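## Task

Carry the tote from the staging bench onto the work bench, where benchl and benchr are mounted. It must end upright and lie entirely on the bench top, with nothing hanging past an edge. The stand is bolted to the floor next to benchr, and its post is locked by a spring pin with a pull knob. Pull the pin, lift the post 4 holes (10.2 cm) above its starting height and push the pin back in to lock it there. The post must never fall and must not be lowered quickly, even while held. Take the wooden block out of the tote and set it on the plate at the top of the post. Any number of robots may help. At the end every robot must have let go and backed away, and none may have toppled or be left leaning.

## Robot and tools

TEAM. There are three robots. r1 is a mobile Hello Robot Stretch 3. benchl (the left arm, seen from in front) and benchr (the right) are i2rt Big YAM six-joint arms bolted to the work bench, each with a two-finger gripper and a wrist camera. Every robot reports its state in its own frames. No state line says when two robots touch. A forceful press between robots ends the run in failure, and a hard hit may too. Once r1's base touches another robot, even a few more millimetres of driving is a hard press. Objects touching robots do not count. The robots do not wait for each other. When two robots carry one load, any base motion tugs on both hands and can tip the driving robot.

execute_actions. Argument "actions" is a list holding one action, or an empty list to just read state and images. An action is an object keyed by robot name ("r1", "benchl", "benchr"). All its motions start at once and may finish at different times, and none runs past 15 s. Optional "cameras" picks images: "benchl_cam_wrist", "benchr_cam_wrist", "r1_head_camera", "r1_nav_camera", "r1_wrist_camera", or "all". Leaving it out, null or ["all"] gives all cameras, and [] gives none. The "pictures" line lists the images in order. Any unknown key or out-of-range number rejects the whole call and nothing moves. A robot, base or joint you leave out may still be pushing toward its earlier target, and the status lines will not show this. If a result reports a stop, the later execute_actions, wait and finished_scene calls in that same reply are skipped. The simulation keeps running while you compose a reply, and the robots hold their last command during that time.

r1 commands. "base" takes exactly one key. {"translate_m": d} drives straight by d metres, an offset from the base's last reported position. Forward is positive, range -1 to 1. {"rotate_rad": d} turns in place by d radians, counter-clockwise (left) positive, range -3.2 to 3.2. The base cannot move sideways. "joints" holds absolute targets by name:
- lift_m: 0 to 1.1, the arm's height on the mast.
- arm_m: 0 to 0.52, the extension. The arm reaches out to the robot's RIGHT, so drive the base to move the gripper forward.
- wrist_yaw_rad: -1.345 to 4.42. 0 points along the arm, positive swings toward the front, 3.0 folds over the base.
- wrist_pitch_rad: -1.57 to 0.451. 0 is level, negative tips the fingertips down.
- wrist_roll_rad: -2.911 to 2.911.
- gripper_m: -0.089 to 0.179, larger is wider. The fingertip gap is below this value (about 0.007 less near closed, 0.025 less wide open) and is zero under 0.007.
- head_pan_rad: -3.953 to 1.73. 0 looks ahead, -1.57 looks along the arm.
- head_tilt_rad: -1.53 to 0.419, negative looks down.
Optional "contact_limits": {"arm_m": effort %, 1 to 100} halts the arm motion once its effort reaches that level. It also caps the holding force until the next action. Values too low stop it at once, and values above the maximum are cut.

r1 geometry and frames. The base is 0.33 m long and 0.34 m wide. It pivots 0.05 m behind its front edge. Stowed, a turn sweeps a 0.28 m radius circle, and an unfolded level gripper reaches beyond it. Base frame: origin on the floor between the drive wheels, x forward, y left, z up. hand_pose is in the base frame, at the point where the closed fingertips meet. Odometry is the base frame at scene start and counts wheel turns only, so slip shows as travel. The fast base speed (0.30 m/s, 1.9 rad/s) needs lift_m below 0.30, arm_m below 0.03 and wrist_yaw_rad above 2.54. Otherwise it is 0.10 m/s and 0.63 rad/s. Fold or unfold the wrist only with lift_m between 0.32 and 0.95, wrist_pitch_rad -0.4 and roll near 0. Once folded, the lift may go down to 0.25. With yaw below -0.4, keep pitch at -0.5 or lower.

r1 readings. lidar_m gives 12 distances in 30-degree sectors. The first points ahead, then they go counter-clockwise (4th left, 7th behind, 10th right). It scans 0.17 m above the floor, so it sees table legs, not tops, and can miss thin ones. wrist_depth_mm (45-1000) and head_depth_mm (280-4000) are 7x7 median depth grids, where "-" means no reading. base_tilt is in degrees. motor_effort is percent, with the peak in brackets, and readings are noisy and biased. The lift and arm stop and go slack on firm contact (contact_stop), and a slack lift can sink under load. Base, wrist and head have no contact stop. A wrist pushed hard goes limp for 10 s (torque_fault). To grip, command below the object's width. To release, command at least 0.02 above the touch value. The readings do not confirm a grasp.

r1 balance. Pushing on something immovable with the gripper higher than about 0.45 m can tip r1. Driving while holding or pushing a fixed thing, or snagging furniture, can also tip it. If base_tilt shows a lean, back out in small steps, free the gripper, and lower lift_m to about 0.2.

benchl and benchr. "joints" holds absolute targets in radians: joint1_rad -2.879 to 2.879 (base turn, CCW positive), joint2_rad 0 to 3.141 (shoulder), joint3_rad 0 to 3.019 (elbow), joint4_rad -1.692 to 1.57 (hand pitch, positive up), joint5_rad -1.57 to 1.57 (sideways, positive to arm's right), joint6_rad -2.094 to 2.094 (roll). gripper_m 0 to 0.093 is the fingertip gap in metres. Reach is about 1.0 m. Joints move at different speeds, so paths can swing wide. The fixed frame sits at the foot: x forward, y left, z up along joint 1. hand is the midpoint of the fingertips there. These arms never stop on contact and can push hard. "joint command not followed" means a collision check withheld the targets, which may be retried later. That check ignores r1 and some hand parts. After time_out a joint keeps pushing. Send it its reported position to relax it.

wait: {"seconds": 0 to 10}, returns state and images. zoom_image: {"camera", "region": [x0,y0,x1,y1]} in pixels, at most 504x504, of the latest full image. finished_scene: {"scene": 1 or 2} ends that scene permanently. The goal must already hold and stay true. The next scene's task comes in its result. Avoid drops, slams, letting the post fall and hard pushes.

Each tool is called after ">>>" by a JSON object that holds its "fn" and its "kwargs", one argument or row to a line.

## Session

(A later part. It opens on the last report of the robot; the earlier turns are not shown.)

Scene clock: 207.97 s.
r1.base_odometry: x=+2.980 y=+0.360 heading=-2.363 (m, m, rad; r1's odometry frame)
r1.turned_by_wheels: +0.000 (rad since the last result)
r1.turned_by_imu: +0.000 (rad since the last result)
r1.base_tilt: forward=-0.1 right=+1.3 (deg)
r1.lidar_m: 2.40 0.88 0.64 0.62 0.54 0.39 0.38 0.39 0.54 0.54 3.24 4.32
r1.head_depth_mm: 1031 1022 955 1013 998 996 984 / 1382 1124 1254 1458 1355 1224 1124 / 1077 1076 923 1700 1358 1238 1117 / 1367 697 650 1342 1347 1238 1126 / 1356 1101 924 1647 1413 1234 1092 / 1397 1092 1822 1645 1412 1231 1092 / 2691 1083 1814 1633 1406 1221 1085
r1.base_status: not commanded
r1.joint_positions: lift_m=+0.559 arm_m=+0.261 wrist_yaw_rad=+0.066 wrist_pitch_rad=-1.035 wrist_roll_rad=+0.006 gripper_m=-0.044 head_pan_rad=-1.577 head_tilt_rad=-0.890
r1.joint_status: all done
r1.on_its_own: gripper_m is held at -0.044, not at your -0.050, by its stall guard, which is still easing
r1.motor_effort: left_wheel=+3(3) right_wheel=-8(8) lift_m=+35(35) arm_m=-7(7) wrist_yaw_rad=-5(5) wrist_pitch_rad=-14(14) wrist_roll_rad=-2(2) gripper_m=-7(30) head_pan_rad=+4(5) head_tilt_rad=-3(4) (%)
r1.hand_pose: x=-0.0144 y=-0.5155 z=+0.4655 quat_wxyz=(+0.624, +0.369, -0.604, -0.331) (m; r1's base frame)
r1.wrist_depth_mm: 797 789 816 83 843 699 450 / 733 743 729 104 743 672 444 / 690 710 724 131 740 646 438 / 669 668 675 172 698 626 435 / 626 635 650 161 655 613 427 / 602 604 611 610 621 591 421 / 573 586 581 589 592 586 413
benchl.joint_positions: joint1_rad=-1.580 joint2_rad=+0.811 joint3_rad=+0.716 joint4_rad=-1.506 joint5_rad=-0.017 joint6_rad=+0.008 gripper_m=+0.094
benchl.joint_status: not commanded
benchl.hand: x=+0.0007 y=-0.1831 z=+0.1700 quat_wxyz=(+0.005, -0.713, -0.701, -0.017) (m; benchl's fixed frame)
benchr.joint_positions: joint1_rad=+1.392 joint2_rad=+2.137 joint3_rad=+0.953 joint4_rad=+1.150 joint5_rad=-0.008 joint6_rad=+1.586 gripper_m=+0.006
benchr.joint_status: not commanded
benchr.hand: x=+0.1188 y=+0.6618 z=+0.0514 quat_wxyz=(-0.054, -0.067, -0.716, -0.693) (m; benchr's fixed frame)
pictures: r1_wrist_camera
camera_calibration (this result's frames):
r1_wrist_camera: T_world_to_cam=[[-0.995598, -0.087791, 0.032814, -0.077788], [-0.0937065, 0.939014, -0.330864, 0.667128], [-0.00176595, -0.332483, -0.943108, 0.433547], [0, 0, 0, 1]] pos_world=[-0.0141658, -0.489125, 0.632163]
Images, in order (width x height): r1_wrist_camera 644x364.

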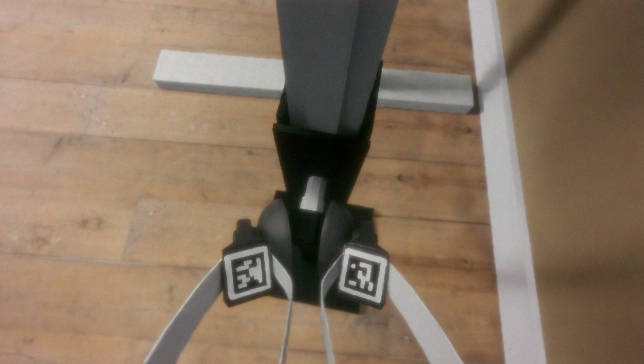

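Holding better. Pull more.

>>> {"fn": "execute_actions", "kwargs": {
  "actions": [
    {"r1":{"joints":{"arm_m":0.243,"gripper_m":-0.055}}}
  ],
  "cameras": ["r1_wrist_camera"]
}}

>>> {"fn": "execute_actions", "kwargs": {
  "actions": [
    {"benchr":{"joints":{"joint2_rad":2.04}}}
  ],
  "cameras": ["r1_wrist_camera"]
}}

Scene clock: 209.50 s.
r1.base_odometry: x=+2.980 y=+0.360 heading=-2.363 (m, m, rad; r1's odometry frame)
r1.turned_by_wheels: +0.000 (rad since the last result)
r1.turned_by_imu: +0.000 (rad since the last result)
r1.base_tilt: forward=-0.1 right=+1.3 (deg)
r1.lidar_m: 2.40 0.88 0.64 0.62 0.54 0.39 0.38 0.39 0.54 0.54 3.22 4.33
r1.head_depth_mm: 1033 1020 954 1009 999 994 985 / 1377 1120 1248 1461 1366 1221 1124 / 1070 1077 926 1715 1362 1238 1114 / 1366 697 648 1321 1355 1232 1123 / 1360 1101 923 1654 1404 1236 1091 / 1407 1084 1821 1643 1407 1229 1085 / 2741 1086 1811 1646 1399 1220 1085
r1.base_status: not commanded
r1.joint_positions: lift_m=+0.560 arm_m=+0.244 wrist_yaw_rad=+0.066 wrist_pitch_rad=-1.006 wrist_roll_rad=+0.003 gripper_m=-0.052 head_pan_rad=-1.577 head_tilt_rad=-0.890
r1.joint_status: all done
r1.on_its_own: wrist_pitch_rad is at rest, and its effort (-23) is outside its rest range (-20 to +32)
r1.motor_effort: left_wheel=+3(3) right_wheel=-5(9) lift_m=+33(35) arm_m=-6(7) wrist_yaw_rad=-5(5) wrist_pitch_rad=-23(23) wrist_roll_rad=+0(2) gripper_m=-6(84) head_pan_rad=+4(4) head_tilt_rad=-3(3) (%)
r1.hand_pose: x=-0.0139 y=-0.5052 z=+0.4689 quat_wxyz=(+0.630, +0.361, -0.608, -0.321) (m; r1's base frame)
r1.wrist_depth_mm: 837 847 829 100 865 682 457 / 771 769 751 124 765 684 446 / 707 734 738 151 751 642 442 / 660 688 688 199 712 644 436 / 640 643 662 - 660 612 427 / 606 612 604 612 627 593 423 / 565 572 583 586 590 585 412
benchl.joint_positions: joint1_rad=-1.580 joint2_rad=+0.811 joint3_rad=+0.716 joint4_rad=-1.506 joint5_rad=-0.017 joint6_rad=+0.008 gripper_m=+0.094
benchl.joint_status: not commanded
benchl.hand: x=+0.0007 y=-0.1831 z=+0.1700 quat_wxyz=(+0.005, -0.713, -0.701, -0.017) (m; benchl's fixed frame)
benchr.joint_positions: joint1_rad=+1.392 joint2_rad=+2.137 joint3_rad=+0.953 joint4_rad=+1.150 joint5_rad=-0.008 joint6_rad=+1.586 gripper_m=+0.006
benchr.joint_status: not commanded
benchr.hand: x=+0.1188 y=+0.6618 z=+0.0514 quat_wxyz=(-0.054, -0.067, -0.716, -0.693) (m; benchr's fixed frame)
pictures: r1_wrist_camera
camera_calibration (this result's frames):
r1_wrist_camera: T_world_to_cam=[[-0.995331, -0.0898202, 0.0353291, -0.0787504], [-0.0965163, 0.928683, -0.358096, 0.666111], [-0.000645316, -0.359834, -0.933016, 0.421678], [0, 0, 0, 1]] pos_world=[-0.01382, -0.473945, 0.634746]
Images, in order (width x height): r1_wrist_camera 644x364.

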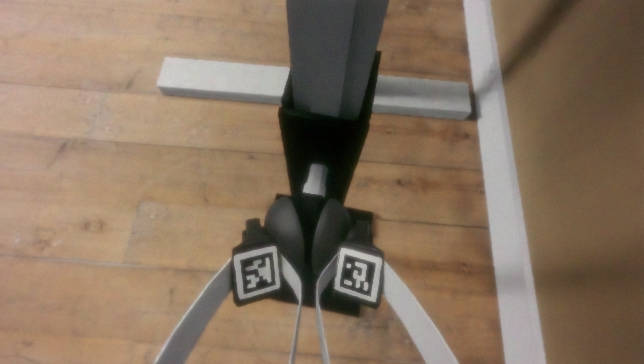

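Scene clock: 210.13 s.
r1.base_odometry: x=+2.980 y=+0.360 heading=-2.363 (m, m, rad; r1's odometry frame)
r1.turned_by_wheels: +0.000 (rad since the last result)
r1.turned_by_imu: +0.000 (rad since the last result)
r1.base_tilt: forward=+0.0 right=+1.3 (deg)
r1.lidar_m: 2.41 0.88 0.64 0.62 0.54 0.39 0.38 0.40 0.54 0.54 3.24 4.34
r1.head_depth_mm: 1029 1019 959 1007 1001 994 986 / 1387 1122 1244 1468 1356 1216 1122 / 1075 1076 922 1713 1367 1235 1118 / 1362 698 649 1319 1347 1240 1122 / 1357 1094 928 1657 1411 1229 1099 / 1389 1089 1815 1648 1414 1229 1090 / 2732 1087 1815 1645 1389 1226 1083
r1.base_status: not commanded
r1.joint_positions: lift_m=+0.560 arm_m=+0.244 wrist_yaw_rad=+0.066 wrist_pitch_rad=-1.006 wrist_roll_rad=+0.003 gripper_m=-0.050 head_pan_rad=-1.577 head_tilt_rad=-0.890
r1.joint_status: not commanded
r1.on_its_own: gripper_m is held at -0.049, not at your -0.055, by its stall guard, which is still easing; wrist_pitch_rad is at rest, and its effort (-23) is outside its rest range (-20 to +32)
r1.motor_effort: left_wheel=+3(3) right_wheel=-5(5) lift_m=+33(33) arm_m=-6(6) wrist_yaw_rad=-5(5) wrist_pitch_rad=-23(23) wrist_roll_rad=-2(1) gripper_m=-6(24) head_pan_rad=+4(4) head_tilt_rad=-3(3) (%)
r1.hand_pose: x=-0.0139 y=-0.5052 z=+0.4690 quat_wxyz=(+0.630, +0.361, -0.608, -0.321) (m; r1's base frame)
r1.wrist_depth_mm: 845 842 847 100 887 689 454 / 755 769 766 124 756 674 448 / 717 724 733 151 758 659 446 / 676 687 693 200 697 639 439 / 647 632 644 - 657 621 428 / 603 609 601 596 635 592 418 / 567 592 584 585 592 584 411
benchl.joint_positions: joint1_rad=-1.580 joint2_rad=+0.811 joint3_rad=+0.716 joint4_rad=-1.506 joint5_rad=-0.017 joint6_rad=+0.008 gripper_m=+0.094
benchl.joint_status: not commanded
benchl.hand: x=+0.0007 y=-0.1831 z=+0.1700 quat_wxyz=(+0.005, -0.713, -0.701, -0.017) (m; benchl's fixed frame)
benchr.joint_positions: joint1_rad=+1.392 joint2_rad=+2.135 joint3_rad=+0.953 joint4_rad=+1.150 joint5_rad=-0.008 joint6_rad=+1.586 gripper_m=+0.006
benchr.joint_status: all done
benchr.hand: x=+0.1188 y=+0.6620 z=+0.0527 quat_wxyz=(-0.054, -0.067, -0.715, -0.694) (m; benchr's fixed frame)
pictures: r1_wrist_camera
camera_calibration (this result's frames):
r1_wrist_camera: T_world_to_cam=[[-0.995332, -0.0898148, 0.0353331, -0.0787511], [-0.0965128, 0.928624, -0.358248, 0.666195], [-0.000635206, -0.359986, -0.932957, 0.421578], [0, 0, 0, 1]] pos_world=[-0.0138193, -0.473956, 0.63476]
Images, in order (width x height): r1_wrist_camera 644x364.

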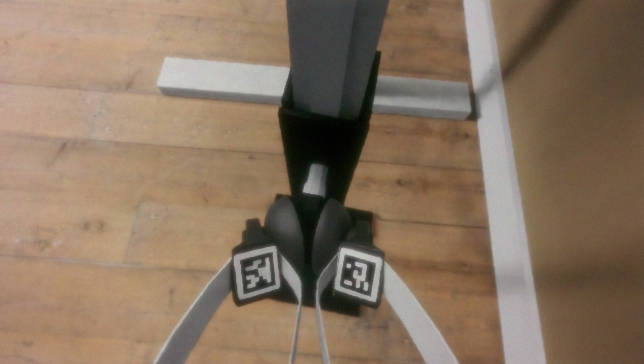

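>>> {"fn": "execute_actions", "kwargs": {
  "actions": [
    {"r1":{"joints":{"arm_m":0.283,"gripper_m":0.05,"lift_m":0.556}},"benchr":{"joints":{"joint2_rad":2.13}}}
  ],
  "cameras": []
}}

>>> {"fn": "execute_actions", "kwargs": {
  "actions": [
    {"r1":{"joints":{"gripper_m":-0.06}}}
  ],
  "cameras": ["r1_wrist_camera"]
}}

>>> {"fn": "execute_actions", "kwargs": {
  "actions": [
    {"r1":{"joints":{"arm_m":0.255}},"benchr":{"joints":{"joint2_rad":2.14}}}
  ],
  "cameras": ["r1_wrist_camera"]
}}

Scene clock: 212.47 s.
r1.base_odometry: x=+2.980 y=+0.360 heading=-2.364 (m, m, rad; r1's odometry frame)
r1.turned_by_wheels: +0.000 (rad since the last result)
r1.turned_by_imu: +0.000 (rad since the last result)
r1.base_tilt: forward=-0.1 right=+1.3 (deg)
r1.lidar_m: 2.40 0.88 0.64 0.62 0.54 0.39 0.38 0.39 0.54 0.54 3.24 4.33
r1.head_depth_mm: 1025 1021 957 1011 999 993 983 / 1378 1125 1246 1453 1342 1219 1122 / 1074 1078 926 1720 1389 1240 1116 / 1371 701 650 1312 1357 1235 1122 / 1346 1101 927 1656 1416 1234 1096 / 1403 1087 1821 1645 1404 1225 1092 / 2745 1087 1808 1640 1403 1222 1085
r1.base_status: not commanded
r1.joint_positions: lift_m=+0.557 arm_m=+0.283 wrist_yaw_rad=+0.063 wrist_pitch_rad=-1.091 wrist_roll_rad=+0.002 gripper_m=+0.050 head_pan_rad=-1.577 head_tilt_rad=-0.890
r1.joint_status: lift_m contact_stop (moved -0.002 of -0.004); the others done
r1.on_its_own: lift_m is slack since a contact_stop, until your next command for it
r1.motor_effort: left_wheel=-1(3) right_wheel=+1(5) lift_m=+25(28) arm_m=+3(5) wrist_yaw_rad=-3(6) wrist_pitch_rad=+3(23) wrist_roll_rad=-1(1) gripper_m=+0(78) head_pan_rad=+4(4) head_tilt_rad=-3(3) (%)
r1.hand_pose: x=-0.0155 y=-0.5244 z=+0.4577 quat_wxyz=(+0.615, +0.385, -0.593, -0.348) (m; r1's base frame)
r1.wrist_depth_mm: 735 754 751 63 766 664 446 / 690 704 711 80 715 640 441 / 675 687 692 112 706 635 427 / 656 642 640 154 676 615 423 / 597 617 644 187 649 609 419 / 590 601 605 589 624 576 415 / 563 570 580 582 594 538 408
benchl.joint_positions: joint1_rad=-1.580 joint2_rad=+0.811 joint3_rad=+0.716 joint4_rad=-1.506 joint5_rad=-0.017 joint6_rad=+0.008 gripper_m=+0.094
benchl.joint_status: not commanded
benchl.hand: x=+0.0007 y=-0.1831 z=+0.1700 quat_wxyz=(+0.005, -0.713, -0.701, -0.017) (m; benchl's fixed frame)
benchr.joint_positions: joint1_rad=+1.392 joint2_rad=+2.137 joint3_rad=+0.953 joint4_rad=+1.150 joint5_rad=-0.008 joint6_rad=+1.586 gripper_m=+0.006
benchr.joint_status: all done
benchr.hand: x=+0.1188 y=+0.6618 z=+0.0512 quat_wxyz=(-0.054, -0.067, -0.716, -0.693) (m; benchr's fixed frame)
pictures: none
No camera images: the call's "cameras" was empty. Leave "cameras" out to get every camera's image.

not run: a stop came earlier in this reply.

not run: a stop came earlier in this reply.

>>> {"fn": "execute_actions", "kwargs": {
  "actions": [
    {"r1":{"joints":{"gripper_m":-0.06,"lift_m":0.557}}}
  ],
  "cameras": ["r1_wrist_camera"]
}}

>>> {"fn": "execute_actions", "kwargs": {
  "actions": [
    {"r1":{"joints":{"arm_m":0.255}},"benchr":{"joints":{"joint2_rad":2.14}}}
  ],
  "cameras": ["r1_wrist_camera"]
}}

>>> {"fn": "zoom_image", "kwargs": {
  "camera": "r1_wrist_camera",
  "region": [240,130,400,290]
}}

Scene clock: 214.60 s.
r1.base_odometry: x=+2.980 y=+0.360 heading=-2.363 (m, m, rad; r1's odometry frame)
r1.turned_by_wheels: +0.000 (rad since the last result)
r1.turned_by_imu: +0.001 (rad since the last result)
r1.base_tilt: forward=-0.1 right=+1.4 (deg)
r1.lidar_m: 2.40 0.88 0.65 0.62 0.54 0.39 0.38 0.40 0.54 0.54 3.25 4.32
r1.head_depth_mm: 1029 1025 960 1014 1002 993 981 / 1389 1120 1249 1454 1349 1218 1120 / 1067 1073 923 1723 1376 1238 1122 / 1357 695 649 1353 1349 1236 1127 / 1353 1097 925 1649 1418 1227 1092 / 1397 1090 1815 1643 1414 1219 1088 / 2718 1082 1814 1634 1400 1223 1084
r1.base_status: not commanded
r1.joint_positions: lift_m=+0.557 arm_m=+0.283 wrist_yaw_rad=+0.066 wrist_pitch_rad=-1.089 wrist_roll_rad=+0.009 gripper_m=-0.059 head_pan_rad=-1.577 head_tilt_rad=-0.890
r1.joint_status: all done
r1.motor_effort: left_wheel=+4(4) right_wheel=-9(9) lift_m=+24(28) arm_m=+0(3) wrist_yaw_rad=-5(6) wrist_pitch_rad=+3(3) wrist_roll_rad=-3(3) gripper_m=-32(99) head_pan_rad=+4(5) head_tilt_rad=-3(3) (%)
r1.hand_pose: x=-0.0152 y=-0.5251 z=+0.4575 quat_wxyz=(+0.614, +0.385, -0.595, -0.348) (m; r1's base frame)
r1.wrist_depth_mm: 734 764 763 62 773 687 455 / 699 708 686 81 716 644 439 / 681 682 692 112 706 624 439 / 641 653 657 147 668 612 427 / 624 602 624 151 635 605 424 / 588 599 589 606 606 583 416 / 572 576 573 583 599 580 410
benchl.joint_positions: joint1_rad=-1.580 joint2_rad=+0.811 joint3_rad=+0.716 joint4_rad=-1.506 joint5_rad=-0.017 joint6_rad=+0.008 gripper_m=+0.094
benchl.joint_status: not commanded
benchl.hand: x=+0.0007 y=-0.1831 z=+0.1700 quat_wxyz=(+0.005, -0.713, -0.701, -0.017) (m; benchl's fixed frame)
benchr.joint_positions: joint1_rad=+1.392 joint2_rad=+2.137 joint3_rad=+0.953 joint4_rad=+1.150 joint5_rad=-0.008 joint6_rad=+1.586 gripper_m=+0.006
benchr.joint_status: not commanded
benchr.hand: x=+0.1188 y=+0.6618 z=+0.0512 quat_wxyz=(-0.054, -0.067, -0.716, -0.693) (m; benchr's fixed frame)
pictures: r1_wrist_camera
camera_calibration (this result's frames):
r1_wrist_camera: T_world_to_cam=[[-0.995698, -0.087527, 0.0304103, -0.0779382], [-0.0925457, 0.955644, -0.279607, 0.658682], [-0.00458833, -0.281218, -0.959633, 0.457223], [0, 0, 0, 1]] pos_world=[-0.0145468, -0.507707, 0.625308]
Images, in order (width x height): r1_wrist_camera 644x364.

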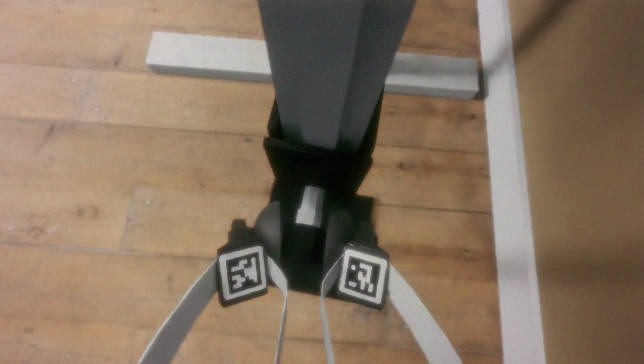

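Scene clock: 215.77 s.
r1.base_odometry: x=+2.980 y=+0.360 heading=-2.363 (m, m, rad; r1's odometry frame)
r1.turned_by_wheels: +0.000 (rad since the last result)
r1.turned_by_imu: +0.000 (rad since the last result)
r1.base_tilt: forward=+0.0 right=+1.3 (deg)
r1.lidar_m: 2.41 0.88 0.64 0.62 0.54 0.39 0.38 0.39 0.54 0.54 3.25 4.32
r1.head_depth_mm: 1030 1020 957 1010 1002 990 986 / 1390 1121 1245 1460 1363 1225 1120 / 1077 1073 938 1704 1372 1244 1122 / 1357 696 654 1391 1358 1237 1125 / 1356 1096 920 1657 1417 1233 1094 / 1401 1089 1824 1647 1406 1227 1091 / 2704 1089 1824 1628 1401 1226 1090
r1.base_status: not commanded
r1.joint_positions: lift_m=+0.557 arm_m=+0.256 wrist_yaw_rad=+0.066 wrist_pitch_rad=-1.018 wrist_roll_rad=+0.007 gripper_m=-0.052 head_pan_rad=-1.577 head_tilt_rad=-0.890
r1.joint_status: all done
r1.on_its_own: gripper_m is held at -0.054, not at your -0.060, by its stall guard, which is still easing
r1.motor_effort: left_wheel=+4(4) right_wheel=-9(10) lift_m=+24(25) arm_m=-8(9) wrist_yaw_rad=-6(5) wrist_pitch_rad=-20(20) wrist_roll_rad=-2(4) gripper_m=-27(33) head_pan_rad=+4(4) head_tilt_rad=-4(3) (%)
r1.hand_pose: x=-0.0141 y=-0.5145 z=+0.4650 quat_wxyz=(+0.627, +0.364, -0.607, -0.326) (m; r1's base frame)
r1.wrist_depth_mm: 832 818 836 86 839 694 453 / 767 754 744 108 774 690 449 / 719 717 720 133 722 631 432 / 667 670 681 175 703 639 434 / 625 626 638 161 661 620 428 / 599 606 594 602 618 596 423 / 561 575 577 580 583 574 420
benchl.joint_positions: joint1_rad=-1.580 joint2_rad=+0.811 joint3_rad=+0.716 joint4_rad=-1.506 joint5_rad=-0.017 joint6_rad=+0.008 gripper_m=+0.094
benchl.joint_status: not commanded
benchl.hand: x=+0.0007 y=-0.1831 z=+0.1700 quat_wxyz=(+0.005, -0.713, -0.701, -0.017) (m; benchl's fixed frame)
benchr.joint_positions: joint1_rad=+1.392 joint2_rad=+2.143 joint3_rad=+0.953 joint4_rad=+1.155 joint5_rad=-0.008 joint6_rad=+1.586 gripper_m=+0.006
benchr.joint_status: all done
benchr.hand: x=+0.1187 y=+0.6614 z=+0.0489 quat_wxyz=(-0.054, -0.067, -0.716, -0.693) (m; benchr's fixed frame)
pictures: r1_wrist_camera
camera_calibration (this result's frames):
r1_wrist_camera: T_world_to_cam=[[-0.995637, -0.087269, 0.0330278, -0.077223], [-0.0933081, 0.933264, -0.34686, 0.670528], [-0.000553582, -0.348428, -0.937335, 0.422476], [0, 0, 0, 1]] pos_world=[-0.0140865, -0.485317, 0.631131]
Images, in order (width x height): r1_wrist_camera 644x364.

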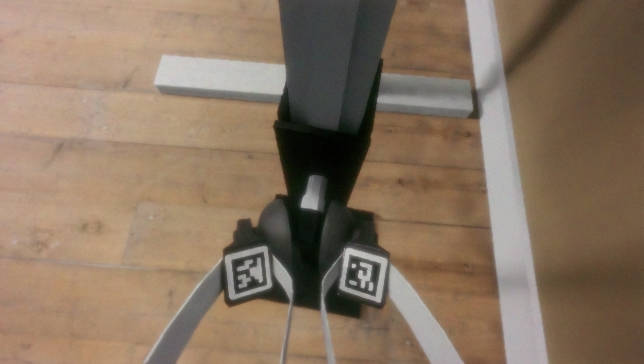

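Region (240, 130, 400, 290) of r1_wrist_camera's 644x364 image, scaled by 3.150.

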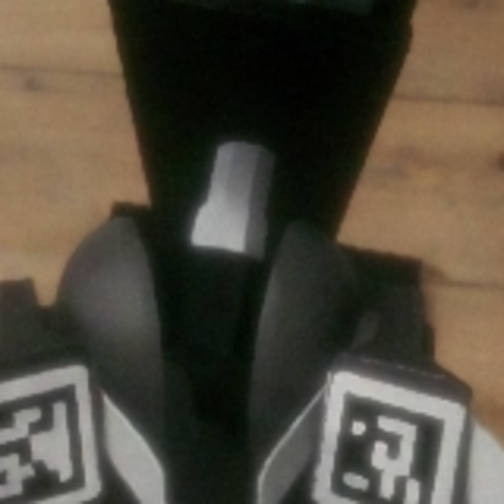

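>>> {"fn": "execute_actions", "kwargs": {
  "actions": [
    {"r1":{"joints":{"arm_m":0.28,"gripper_m":0.03}},"benchr":{"joints":{"joint2_rad":2.1}}}
  ],
  "cameras": []
}}

>>> {"fn": "execute_actions", "kwargs": {
  "actions": [
    {"r1":{"joints":{"arm_m":0.292,"lift_m":0.548,"wrist_yaw_rad":0.075}}}
  ],
  "cameras": ["r1_wrist_camera"]
}}

>>> {"fn": "execute_actions", "kwargs": {
  "actions": [
    {"r1":{"joints":{"gripper_m":-0.089}}}
  ],
  "cameras": ["r1_wrist_camera"]
}}

>>> {"fn": "execute_actions", "kwargs": {
  "actions": [
    {"r1":{"joints":{"arm_m":0.245}},"benchr":{"joints":{"joint2_rad":2.07}}}
  ],
  "cameras": ["r1_wrist_camera"]
}}

Scene clock: 218.67 s.
r1.base_odometry: x=+2.980 y=+0.360 heading=-2.363 (m, m, rad; r1's odometry frame)
r1.turned_by_wheels: +0.000 (rad since the last result)
r1.turned_by_imu: +0.000 (rad since the last result)
r1.base_tilt: forward=-0.1 right=+1.3 (deg)
r1.lidar_m: 2.41 0.88 0.64 0.62 0.54 0.40 0.38 0.39 0.54 0.54 3.24 4.34
r1.head_depth_mm: 1030 1021 956 1012 1002 990 985 / 1393 1132 1243 1460 1367 1224 1122 / 1078 1074 938 1707 1397 1240 1123 / 1366 696 651 1363 1355 1241 1130 / 1355 1098 920 1652 1413 1228 1090 / 1408 1092 1829 1655 1408 1230 1090 / 2704 1093 1814 1640 1403 1220 1083
r1.base_status: not commanded
r1.joint_positions: lift_m=+0.557 arm_m=+0.280 wrist_yaw_rad=+0.066 wrist_pitch_rad=-1.089 wrist_roll_rad=+0.005 gripper_m=+0.030 head_pan_rad=-1.577 head_tilt_rad=-0.890
r1.joint_status: all done
r1.motor_effort: left_wheel=+1(4) right_wheel=-4(9) lift_m=+25(25) arm_m=+3(5) wrist_yaw_rad=-5(5) wrist_pitch_rad=+3(20) wrist_roll_rad=-2(2) gripper_m=-2(76) head_pan_rad=+4(4) head_tilt_rad=-3(3) (%)
r1.hand_pose: x=-0.0152 y=-0.5217 z=+0.4574 quat_wxyz=(+0.615, +0.386, -0.593, -0.347) (m; r1's base frame)
r1.wrist_depth_mm: 741 746 749 68 762 680 454 / 720 727 696 88 703 658 440 / 666 679 683 118 699 634 438 / 655 655 661 160 666 630 433 / 619 616 636 155 645 605 421 / 594 603 594 600 610 584 419 / 571 577 567 584 586 570 410
benchl.joint_positions: joint1_rad=-1.580 joint2_rad=+0.811 joint3_rad=+0.716 joint4_rad=-1.506 joint5_rad=-0.017 joint6_rad=+0.008 gripper_m=+0.094
benchl.joint_status: not commanded
benchl.hand: x=+0.0007 y=-0.1831 z=+0.1700 quat_wxyz=(+0.005, -0.713, -0.701, -0.017) (m; benchl's fixed frame)
benchr.joint_positions: joint1_rad=+1.392 joint2_rad=+2.143 joint3_rad=+0.953 joint4_rad=+1.155 joint5_rad=-0.008 joint6_rad=+1.586 gripper_m=+0.006
benchr.joint_status: all done
benchr.hand: x=+0.1187 y=+0.6614 z=+0.0489 quat_wxyz=(-0.054, -0.067, -0.716, -0.693) (m; benchr's fixed frame)
pictures: none
No camera images: the call's "cameras" was empty. Leave "cameras" out to get every camera's image.

Scene clock: 219.53 s.
r1.base_odometry: x=+2.980 y=+0.360 heading=-2.364 (m, m, rad; r1's odometry frame)
r1.turned_by_wheels: +0.000 (rad since the last result)
r1.turned_by_imu: +0.000 (rad since the last result)
r1.base_tilt: forward=+0.0 right=+1.3 (deg)
r1.lidar_m: 2.40 0.88 0.64 0.62 0.54 0.39 0.38 0.39 0.54 0.54 3.23 4.35
r1.head_depth_mm: 1033 1023 957 1011 1003 993 982 / 1384 1120 1247 1463 1375 1222 1120 / 1072 1080 935 1723 1394 1242 1114 / 1357 699 653 1295 1354 1240 1119 / 1350 1097 923 1659 1418 1231 1089 / 1395 1092 1822 1650 1408 1228 1087 / 2700 1082 1819 1637 1412 1224 1087
r1.base_status: not commanded
r1.joint_positions: lift_m=+0.549 arm_m=+0.291 wrist_yaw_rad=+0.077 wrist_pitch_rad=-1.114 wrist_roll_rad=+0.005 gripper_m=+0.030 head_pan_rad=-1.577 head_tilt_rad=-0.890
r1.joint_status: all done
r1.motor_effort: left_wheel=+1(1) right_wheel=-4(4) lift_m=+12(22) arm_m=+5(5) wrist_yaw_rad=-2(3) wrist_pitch_rad=+11(11) wrist_roll_rad=-2(2) gripper_m=-3(2) head_pan_rad=+4(4) head_tilt_rad=-3(3) (%)
r1.hand_pose: x=-0.0146 y=-0.5276 z=+0.4468 quat_wxyz=(+0.613, +0.396, -0.586, -0.352) (m; r1's base frame)
r1.wrist_depth_mm: 705 718 700 55 61 685 454 / 680 701 692 73 674 671 450 / 658 669 669 102 681 636 445 / 622 635 652 137 659 622 432 / 597 603 619 144 622 597 428 / 580 593 588 587 605 590 418 / 556 574 566 578 589 576 414
benchl.joint_positions: joint1_rad=-1.580 joint2_rad=+0.811 joint3_rad=+0.716 joint4_rad=-1.506 joint5_rad=-0.017 joint6_rad=+0.008 gripper_m=+0.094
benchl.joint_status: not commanded
benchl.hand: x=+0.0007 y=-0.1831 z=+0.1700 quat_wxyz=(+0.005, -0.713, -0.701, -0.017) (m; benchl's fixed frame)
benchr.joint_positions: joint1_rad=+1.392 joint2_rad=+2.143 joint3_rad=+0.953 joint4_rad=+1.155 joint5_rad=-0.008 joint6_rad=+1.586 gripper_m=+0.006
benchr.joint_status: not commanded
benchr.hand: x=+0.1187 y=+0.6614 z=+0.0489 quat_wxyz=(-0.054, -0.067, -0.716, -0.693) (m; benchr's fixed frame)
pictures: r1_wrist_camera
camera_calibration (this result's frames):
r1_wrist_camera: T_world_to_cam=[[-0.994197, -0.102785, 0.0317422, -0.0858631], [-0.107492, 0.96073, -0.255819, 0.649972], [-0.00420139, -0.257747, -0.966203, 0.461562], [0, 0, 0, 1]] pos_world=[-0.0135585, -0.514307, 0.614964]
Images, in order (width x height): r1_wrist_camera 644x364.

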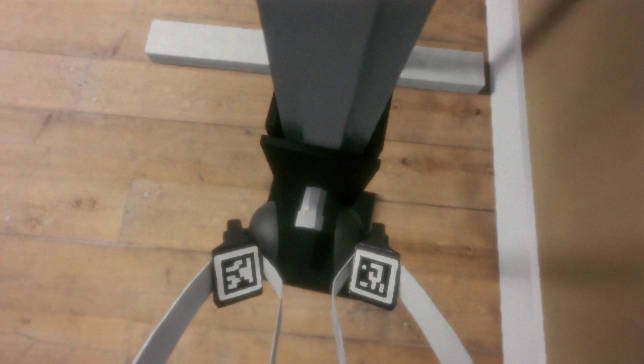

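Scene clock: 221.20 s.
r1.base_odometry: x=+2.980 y=+0.360 heading=-2.363 (m, m, rad; r1's odometry frame)
r1.turned_by_wheels: +0.000 (rad since the last result)
r1.turned_by_imu: +0.001 (rad since the last result)
r1.base_tilt: forward=+0.0 right=+1.4 (deg)
r1.lidar_m: 2.40 0.88 0.64 0.62 0.54 0.39 0.38 0.40 0.54 0.54 3.24 4.34
r1.head_depth_mm: 1034 1020 959 1012 1004 994 980 / 1385 1118 1250 1462 1368 1221 1128 / 1065 1074 935 1715 1392 1241 1125 / 1359 697 652 1343 1353 1233 1119 / 1355 1095 919 1640 1408 1229 1091 / 1403 1087 1815 1646 1409 1232 1086 / 2703 1088 1819 1641 1397 1222 1084
r1.base_status: not commanded
r1.joint_positions: lift_m=+0.548 arm_m=+0.292 wrist_yaw_rad=+0.077 wrist_pitch_rad=-1.109 wrist_roll_rad=+0.014 gripper_m=-0.087 head_pan_rad=-1.577 head_tilt_rad=-0.890
r1.joint_status: all done
r1.motor_effort: left_wheel=+5(5) right_wheel=-11(11) lift_m=+34(34) arm_m=-1(5) wrist_yaw_rad=-2(2) wrist_pitch_rad=+9(11) wrist_roll_rad=-5(5) gripper_m=-41(99) head_pan_rad=+5(5) head_tilt_rad=-3(3) (%)
r1.hand_pose: x=-0.0145 y=-0.5294 z=+0.4461 quat_wxyz=(+0.611, +0.393, -0.590, -0.352) (m; r1's base frame)
r1.wrist_depth_mm: 700 739 675 52 58 672 451 / 690 693 683 70 676 656 444 / 658 658 665 98 667 638 440 / 631 637 641 132 660 623 427 / 600 606 618 139 631 609 426 / 579 587 589 585 593 608 420 / 554 561 568 578 584 575 411
benchl.joint_positions: joint1_rad=-1.580 joint2_rad=+0.811 joint3_rad=+0.716 joint4_rad=-1.506 joint5_rad=-0.017 joint6_rad=+0.008 gripper_m=+0.094
benchl.joint_status: not commanded
benchl.hand: x=+0.0007 y=-0.1831 z=+0.1700 quat_wxyz=(+0.005, -0.713, -0.701, -0.017) (m; benchl's fixed frame)
benchr.joint_positions: joint1_rad=+1.392 joint2_rad=+2.143 joint3_rad=+0.953 joint4_rad=+1.155 joint5_rad=-0.008 joint6_rad=+1.586 gripper_m=+0.006
benchr.joint_status: not commanded
benchr.hand: x=+0.1187 y=+0.6614 z=+0.0489 quat_wxyz=(-0.054, -0.067, -0.716, -0.693) (m; benchr's fixed frame)
pictures: r1_wrist_camera
camera_calibration (this result's frames):
r1_wrist_camera: T_world_to_cam=[[-0.995119, -0.0946895, 0.0277704, -0.0798746], [-0.0986577, 0.960381, -0.260645, 0.653681], [-0.00198985, -0.262112, -0.965035, 0.45764], [0, 0, 0, 1]] pos_world=[-0.0140835, -0.515393, 0.614235]
Images, in order (width x height): r1_wrist_camera 644x364.

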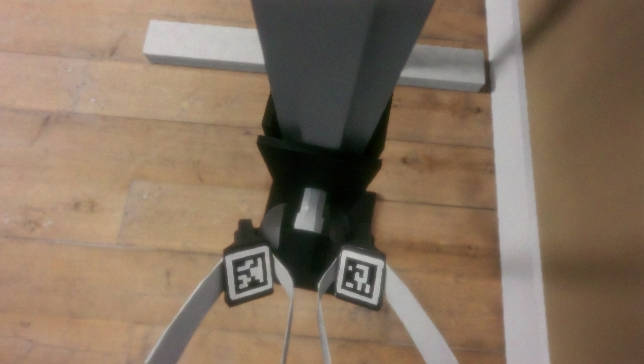

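Scene clock: 222.83 s.
r1.base_odometry: x=+2.980 y=+0.360 heading=-2.363 (m, m, rad; r1's odometry frame)
r1.turned_by_wheels: +0.000 (rad since the last result)
r1.turned_by_imu: +0.000 (rad since the last result)
r1.base_tilt: forward=+0.0 right=+1.3 (deg)
r1.lidar_m: 2.41 0.88 0.64 0.62 0.54 0.39 0.38 0.39 0.54 0.54 3.25 4.32
r1.head_depth_mm: 1032 1020 956 1008 1001 994 988 / 1379 1128 1249 1467 1359 1216 1126 / 1082 1071 924 1702 - 1239 1132 / 1356 696 648 1320 1346 1239 1127 / 1359 1098 921 1657 1411 1228 1093 / 1406 1088 1817 1646 1406 1231 1088 / 2709 1085 1813 1649 1409 1227 1084
r1.base_status: not commanded
r1.joint_positions: lift_m=+0.547 arm_m=+0.246 wrist_yaw_rad=+0.078 wrist_pitch_rad=-1.003 wrist_roll_rad=+0.004 gripper_m=-0.080 head_pan_rad=-1.577 head_tilt_rad=-0.890
r1.joint_status: all done
r1.on_its_own: gripper_m is held at -0.082, not at your -0.089, by its stall guard, which is still easing; wrist_pitch_rad is at rest, and its effort (-24) is outside its rest range (-20 to +32)
r1.motor_effort: left_wheel=+4(7) right_wheel=-7(14) lift_m=+38(38) arm_m=-10(12) wrist_yaw_rad=-3(3) wrist_pitch_rad=-24(24) wrist_roll_rad=-1(5) gripper_m=-38(41) head_pan_rad=+4(4) head_tilt_rad=-3(3) (%)
r1.hand_pose: x=-0.0124 y=-0.5081 z=+0.4570 quat_wxyz=(+0.632, +0.363, -0.607, -0.317) (m; r1's base frame)
r1.wrist_depth_mm: 824 815 845 97 858 723 457 / 767 755 736 120 744 682 455 / 714 717 712 142 730 648 447 / 665 676 671 190 690 636 440 / 625 631 632 160 651 620 427 / 591 592 594 586 623 613 422 / 554 569 571 577 591 567 413
benchl.joint_positions: joint1_rad=-1.580 joint2_rad=+0.811 joint3_rad=+0.716 joint4_rad=-1.506 joint5_rad=-0.017 joint6_rad=+0.008 gripper_m=+0.094
benchl.joint_status: not commanded
benchl.hand: x=+0.0007 y=-0.1831 z=+0.1700 quat_wxyz=(+0.005, -0.713, -0.701, -0.017) (m; benchl's fixed frame)
benchr.joint_positions: joint1_rad=+1.392 joint2_rad=+2.138 joint3_rad=+0.953 joint4_rad=+1.155 joint5_rad=-0.008 joint6_rad=+1.586 gripper_m=+0.006
benchr.joint_status: all done
benchr.hand: x=+0.1188 y=+0.6618 z=+0.0519 quat_wxyz=(-0.054, -0.067, -0.714, -0.694) (m; benchr's fixed frame)
pictures: r1_wrist_camera
camera_calibration (this result's frames):
r1_wrist_camera: T_world_to_cam=[[-0.994285, -0.100938, 0.034772, -0.0825008], [-0.106676, 0.926526, -0.360791, 0.664713], [0.00420027, -0.362439, -0.931998, 0.407767], [0, 0, 0, 1]] pos_world=[-0.0128328, -0.476411, 0.622729]
Images, in order (width x height): r1_wrist_camera 644x364.

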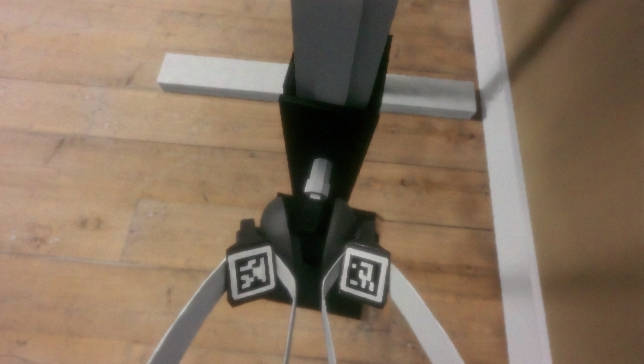

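The pin is moving.

>>> {"fn": "execute_actions", "kwargs": {
  "actions": [
    {"r1":{"joints":{"arm_m":0.228,"gripper_m":-0.088}},"benchr":{"joints":{"joint2_rad":2.11}}}
  ],
  "cameras": ["r1_wrist_camera"]
}}

>>> {"fn": "execute_actions", "kwargs": {
  "actions": [
    {"benchr":{"joints":{"joint2_rad":1.98,"joint4_rad":1.12}}}
  ],
  "cameras": ["r1_wrist_camera"]
}}

Scene clock: 225.23 s.
r1.base_odometry: x=+2.980 y=+0.360 heading=-2.364 (m, m, rad; r1's odometry frame)
r1.turned_by_wheels: +0.000 (rad since the last result)
r1.turned_by_imu: +0.000 (rad since the last result)
r1.base_tilt: forward=-0.1 right=+1.3 (deg)
r1.lidar_m: 2.40 0.88 0.64 0.62 0.54 0.39 0.38 0.39 0.54 0.54 3.24 4.34
r1.head_depth_mm: 1027 1018 957 1010 1005 993 980 / 1381 1125 1251 1457 1344 1229 1124 / 1076 1076 923 1674 - 1247 1126 / 1355 700 650 1344 1332 1234 1122 / 1355 1099 925 1653 1415 1236 1093 / 1397 1088 1829 1657 1407 1223 1087 / 2710 1087 1814 1645 1407 1224 1086
r1.base_status: not commanded
r1.joint_positions: lift_m=+0.548 arm_m=+0.228 wrist_yaw_rad=+0.072 wrist_pitch_rad=-1.083 wrist_roll_rad=+0.001 gripper_m=-0.080 head_pan_rad=-1.577 head_tilt_rad=-0.890
r1.joint_status: gripper_m off_target (ended at -0.080, target -0.088); the others done
r1.on_its_own: gripper_m is held at -0.082, not at your -0.088, by its stall guard, which is still easing
r1.motor_effort: left_wheel=-1(6) right_wheel=+1(8) lift_m=+32(38) arm_m=-3(10) wrist_yaw_rad=+2(8) wrist_pitch_rad=+1(28) wrist_roll_rad=+0(1) gripper_m=-26(88) head_pan_rad=+4(4) head_tilt_rad=-3(3) (%)
r1.hand_pose: x=-0.0145 y=-0.4719 z=+0.4487 quat_wxyz=(+0.619, +0.386, -0.592, -0.343) (m; r1's base frame)
r1.wrist_depth_mm: 745 749 725 130 780 690 458 / 695 705 716 165 731 652 442 / 667 671 677 199 684 636 434 / 633 644 645 643 661 627 436 / 616 606 616 631 617 603 421 / 574 588 610 - 607 582 419 / 550 564 570 572 580 580 408
benchl.joint_positions: joint1_rad=-1.580 joint2_rad=+0.811 joint3_rad=+0.716 joint4_rad=-1.506 joint5_rad=-0.017 joint6_rad=+0.008 gripper_m=+0.094
benchl.joint_status: not commanded
benchl.hand: x=+0.0007 y=-0.1831 z=+0.1700 quat_wxyz=(+0.005, -0.713, -0.701, -0.017) (m; benchl's fixed frame)
benchr.joint_positions: joint1_rad=+1.392 joint2_rad=+2.138 joint3_rad=+0.953 joint4_rad=+1.155 joint5_rad=-0.008 joint6_rad=+1.586 gripper_m=+0.006
benchr.joint_status: all done
benchr.hand: x=+0.1188 y=+0.6618 z=+0.0519 quat_wxyz=(-0.054, -0.067, -0.714, -0.694) (m; benchr's fixed frame)
pictures: r1_wrist_camera
camera_calibration (this result's frames):
r1_wrist_camera: T_world_to_cam=[[-0.994328, -0.100629, 0.0344297, -0.0802917], [-0.106278, 0.952458, -0.285531, 0.606437], [-0.00406017, -0.287571, -0.957751, 0.45992], [0, 0, 0, 1]] pos_world=[-0.0135178, -0.453426, 0.61641]
Images, in order (width x height): r1_wrist_camera 644x364.

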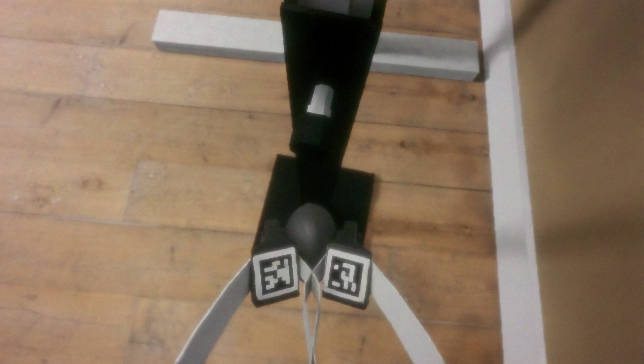

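Scene clock: 225.93 s.
r1.base_odometry: x=+2.980 y=+0.360 heading=-2.364 (m, m, rad; r1's odometry frame)
r1.turned_by_wheels: +0.000 (rad since the last result)
r1.turned_by_imu: +0.000 (rad since the last result)
r1.base_tilt: forward=+0.0 right=+1.3 (deg)
r1.lidar_m: 2.40 0.88 0.64 0.62 0.54 0.39 0.38 0.39 0.54 0.54 3.23 4.31
r1.head_depth_mm: 1029 1019 956 1004 999 988 982 / 1379 1121 1249 1463 1342 1224 1120 / 1073 1077 923 1675 - 1239 1131 / 1360 697 650 1347 1332 1234 1127 / 1351 1100 922 1645 1412 1231 1088 / 1387 1087 1809 1651 1405 1224 1092 / 2698 1087 1814 1644 1402 1218 1085
r1.base_status: not commanded
r1.joint_positions: lift_m=+0.548 arm_m=+0.228 wrist_yaw_rad=+0.072 wrist_pitch_rad=-1.083 wrist_roll_rad=+0.001 gripper_m=-0.077 head_pan_rad=-1.577 head_tilt_rad=-0.890
r1.joint_status: not commanded
r1.on_its_own: gripper_m is held at -0.078, not at your -0.088, by its stall guard, which is still easing
r1.motor_effort: left_wheel=-1(1) right_wheel=+1(1) lift_m=+32(32) arm_m=-3(3) wrist_yaw_rad=+2(2) wrist_pitch_rad=+1(1) wrist_roll_rad=+0(0) gripper_m=-27(30) head_pan_rad=+4(4) head_tilt_rad=-3(3) (%)
r1.hand_pose: x=-0.0145 y=-0.4719 z=+0.4487 quat_wxyz=(+0.619, +0.386, -0.592, -0.343) (m; r1's base frame)
r1.wrist_depth_mm: 735 735 705 130 774 672 455 / 709 696 719 165 716 666 445 / 674 670 694 198 708 641 437 / 630 639 644 631 655 624 436 / 614 626 616 631 636 609 423 / 584 583 590 - 616 595 414 / 568 572 560 572 583 566 406
benchl.joint_positions: joint1_rad=-1.580 joint2_rad=+0.811 joint3_rad=+0.716 joint4_rad=-1.506 joint5_rad=-0.017 joint6_rad=+0.008 gripper_m=+0.094
benchl.joint_status: not commanded
benchl.hand: x=+0.0007 y=-0.1831 z=+0.1700 quat_wxyz=(+0.005, -0.713, -0.701, -0.017) (m; benchl's fixed frame)
benchr.joint_positions: joint1_rad=+1.392 joint2_rad=+2.116 joint3_rad=+0.953 joint4_rad=+1.103 joint5_rad=-0.008 joint6_rad=+1.584 gripper_m=+0.007
benchr.joint_status: all done
benchr.hand: x=+0.1189 y=+0.6629 z=+0.0536 quat_wxyz=(-0.054, -0.067, -0.725, -0.684) (m; benchr's fixed frame)
pictures: r1_wrist_camera
camera_calibration (this result's frames):
r1_wrist_camera: T_world_to_cam=[[-0.994328, -0.100629, 0.0344297, -0.0802917], [-0.106278, 0.952458, -0.285531, 0.606437], [-0.00406016, -0.287571, -0.957751, 0.45992], [0, 0, 0, 1]] pos_world=[-0.0135178, -0.453426, 0.61641]
Images, in order (width x height): r1_wrist_camera 644x364.

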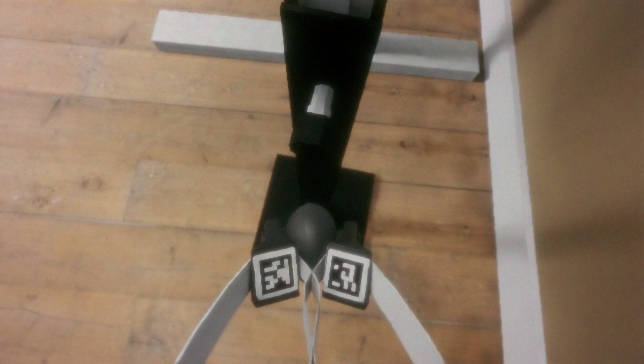

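>>> {"fn": "execute_actions", "kwargs": {
  "actions": [
    {"r1":{"joints":{"gripper_m":0.05,"arm_m":0.27}},"benchr":{"joints":{"joint2_rad":2.12,"joint4_rad":1.18}}}
  ],
  "cameras": []
}}

>>> {"fn": "execute_actions", "kwargs": {
  "actions": [
    {"r1":{"joints":{"arm_m":0.295,"lift_m":0.54}}}
  ]
}}

Scene clock: 230.87 s.
r1.base_odometry: x=+2.980 y=+0.360 heading=-2.364 (m, m, rad; r1's odometry frame)
r1.turned_by_wheels: +0.000 (rad since the last result)
r1.turned_by_imu: +0.000 (rad since the last result)
r1.base_tilt: forward=+0.0 right=+1.4 (deg)
r1.lidar_m: 2.41 0.88 0.64 0.62 0.54 0.39 0.38 0.39 0.54 0.54 3.24 4.33
r1.head_depth_mm: 1028 1020 958 1008 1003 992 984 / 1386 1122 1244 1467 1379 1218 1122 / 1077 1076 924 1707 1371 1233 1128 / 1353 699 649 1317 1350 1231 1118 / 1353 1100 922 1663 1412 1231 1102 / 1398 1091 1825 1640 1410 1232 1090 / 2712 1082 1827 1639 1405 1219 1088
r1.base_status: not commanded
r1.joint_positions: lift_m=+0.548 arm_m=+0.270 wrist_yaw_rad=+0.073 wrist_pitch_rad=-1.091 wrist_roll_rad=+0.001 gripper_m=+0.050 head_pan_rad=-1.577 head_tilt_rad=-0.890
r1.joint_status: all done
r1.motor_effort: left_wheel=-1(2) right_wheel=+1(3) lift_m=+32(32) arm_m=+3(6) wrist_yaw_rad=+2(2) wrist_pitch_rad=+3(16) wrist_roll_rad=+0(0) gripper_m=+1(81) head_pan_rad=+5(4) head_tilt_rad=-3(3) (%)
r1.hand_pose: x=-0.0145 y=-0.5114 z=+0.4480 quat_wxyz=(+0.618, +0.389, -0.591, -0.345) (m; r1's base frame)
r1.wrist_depth_mm: 748 741 758 82 752 677 459 / 688 699 699 106 713 662 446 / 661 669 660 127 700 632 440 / 627 643 647 175 655 636 429 / 599 624 615 606 638 602 422 / 585 582 588 595 610 592 423 / 554 566 562 576 585 547 405
benchl.joint_positions: joint1_rad=-1.580 joint2_rad=+0.811 joint3_rad=+0.716 joint4_rad=-1.506 joint5_rad=-0.017 joint6_rad=+0.008 gripper_m=+0.094
benchl.joint_status: not commanded
benchl.hand: x=+0.0007 y=-0.1831 z=+0.1700 quat_wxyz=(+0.005, -0.713, -0.701, -0.017) (m; benchl's fixed frame)
benchr.joint_positions: joint1_rad=+1.392 joint2_rad=+2.134 joint3_rad=+0.953 joint4_rad=+1.142 joint5_rad=-0.008 joint6_rad=+1.586 gripper_m=+0.006
benchr.joint_status: all done
benchr.hand: x=+0.1187 y=+0.6617 z=+0.0515 quat_wxyz=(-0.054, -0.067, -0.718, -0.691) (m; benchr's fixed frame)
pictures: none
No camera images: the call's "cameras" was empty. Leave "cameras" out to get every camera's image.

Scene clock: 232.00 s.
r1.base_odometry: x=+2.980 y=+0.360 heading=-2.364 (m, m, rad; r1's odometry frame)
r1.turned_by_wheels: +0.000 (rad since the last result)
r1.turned_by_imu: +0.000 (rad since the last result)
r1.base_tilt: forward=-0.1 right=+1.3 (deg)
r1.lidar_m: 2.40 0.88 0.64 0.62 0.54 0.39 0.38 0.39 0.54 0.54 3.22 4.34
r1.head_depth_mm: 1028 1021 957 1008 998 992 984 / 1378 1124 1245 1459 1365 1224 1119 / 1078 1065 925 1725 1379 1238 1127 / 1363 700 651 1364 1354 1237 1122 / 1353 1099 919 1660 1417 1239 1093 / 1394 1088 1835 1659 1406 1226 1088 / 2723 1082 1815 1639 1396 1229 1086
r1.base_status: not commanded
r1.joint_positions: lift_m=+0.541 arm_m=+0.295 wrist_yaw_rad=+0.073 wrist_pitch_rad=-1.090 wrist_roll_rad=+0.001 gripper_m=+0.050 head_pan_rad=-1.577 head_tilt_rad=-0.890
r1.joint_status: all done
r1.motor_effort: left_wheel=-1(1) right_wheel=+1(1) lift_m=+15(29) arm_m=+3(3) wrist_yaw_rad=+1(1) wrist_pitch_rad=+3(3) wrist_roll_rad=+0(1) gripper_m=+0(1) head_pan_rad=+4(4) head_tilt_rad=-3(3) (%)
r1.hand_pose: x=-0.0145 y=-0.5366 z=+0.4409 quat_wxyz=(+0.618, +0.388, -0.591, -0.345) (m; r1's base frame)
r1.wrist_depth_mm: 735 732 688 48 51 670 456 / 687 685 680 58 672 639 441 / 657 664 670 83 678 625 437 / 630 640 636 108 652 625 431 / 590 597 622 177 639 602 425 / 571 576 582 579 607 592 419 / 557 555 573 575 581 551 410
benchl.joint_positions: joint1_rad=-1.580 joint2_rad=+0.811 joint3_rad=+0.716 joint4_rad=-1.506 joint5_rad=-0.017 joint6_rad=+0.008 gripper_m=+0.094
benchl.joint_status: not commanded
benchl.hand: x=+0.0007 y=-0.1831 z=+0.1700 quat_wxyz=(+0.005, -0.713, -0.701, -0.017) (m; benchl's fixed frame)
benchr.joint_positions: joint1_rad=+1.392 joint2_rad=+2.134 joint3_rad=+0.953 joint4_rad=+1.142 joint5_rad=-0.008 joint6_rad=+1.586 gripper_m=+0.006
benchr.joint_status: not commanded
benchr.hand: x=+0.1187 y=+0.6617 z=+0.0515 quat_wxyz=(-0.054, -0.067, -0.718, -0.691) (m; benchr's fixed frame)
pictures: benchl_cam_wrist, benchr_cam_wrist, r1_head_camera (sideways: a quarter turn clockwise sets it upright), r1_nav_camera (sideways: a quarter turn counterclockwise sets it upright), r1_wrist_camera
camera_calibration (this result's frames):
benchl_cam_wrist: T_world_to_cam=[[-0.999872, 0.0121038, -0.0104386, 0.00262119], [0.003234, 0.792791, 0.609485, 0.043827], [0.0156527, 0.609373, -0.792729, 0.373532], [0, 0, 0, 1]] pos_world=[-0.00336766, -0.262398, 0.269425]
benchr_cam_wrist: T_world_to_cam=[[-0.0200885, -0.0373341, -0.999101, 0.078822], [-0.9005, -0.4335, 0.0343049, 0.397768], [-0.434391, 0.90038, -0.024911, -0.420898], [0, 0, 0, 1]] pos_world=[0.176939, 0.554343, 0.0546208]
r1_head_camera: T_world_to_cam=[[-0.0177342, 0.775869, -0.630644, 0.838071], [0.998611, -0.0175602, -0.0496856, 0.0630106], [-0.0496238, -0.630649, -0.77448, 0.960646], [0, 0, 0, 1]] pos_world=[-0.000389612, -0.0432964, 1.27566]
r1_nav_camera: T_world_to_cam=[[-0.0509367, -0.790111, 0.610844, -0.745418], [-0.99842, 0.0548126, -0.0123571, 0.0712515], [-0.0237185, -0.610508, -0.791654, 0.987103], [0, 0, 0, 1]] pos_world=[0.0565823, 0.00976624, 1.23766]
r1_wrist_camera: T_world_to_cam=[[-0.994227, -0.101695, 0.0342281, -0.0870526], [-0.107214, 0.954347, -0.278797, 0.663832], [-0.00431313, -0.280857, -0.95974, 0.438326], [0, 0, 0, 1]] pos_world=[-0.0134872, -0.519271, 0.608733]
Images, in order (width x height): benchl_cam_wrist 504x504, benchr_cam_wrist 504x504, r1_head_camera 896x504, r1_nav_camera 672x504, r1_wrist_camera 644x364.

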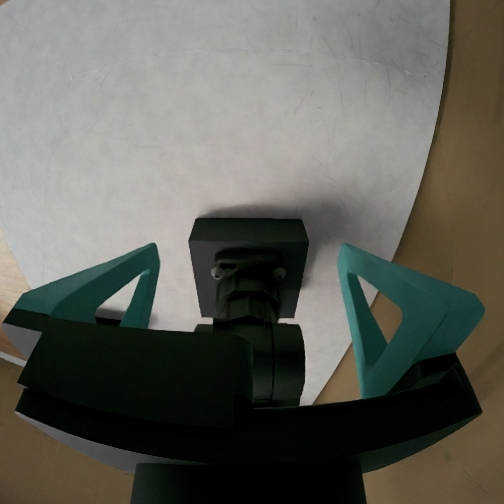

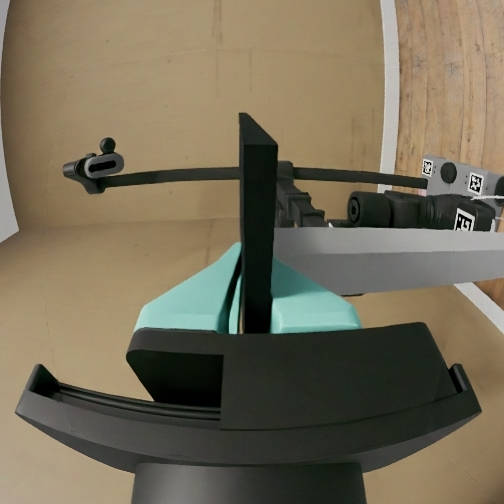

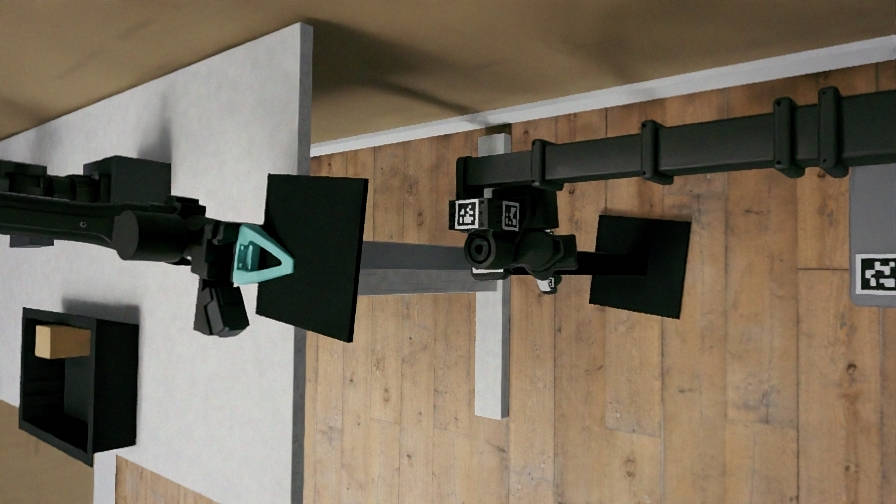

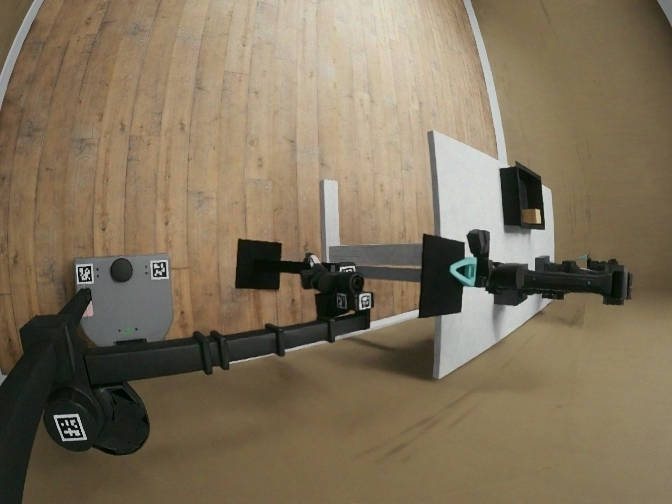

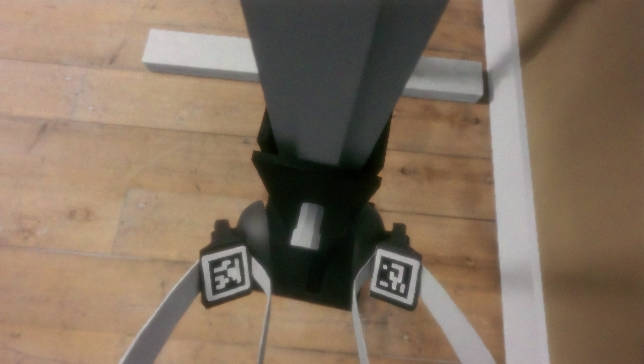

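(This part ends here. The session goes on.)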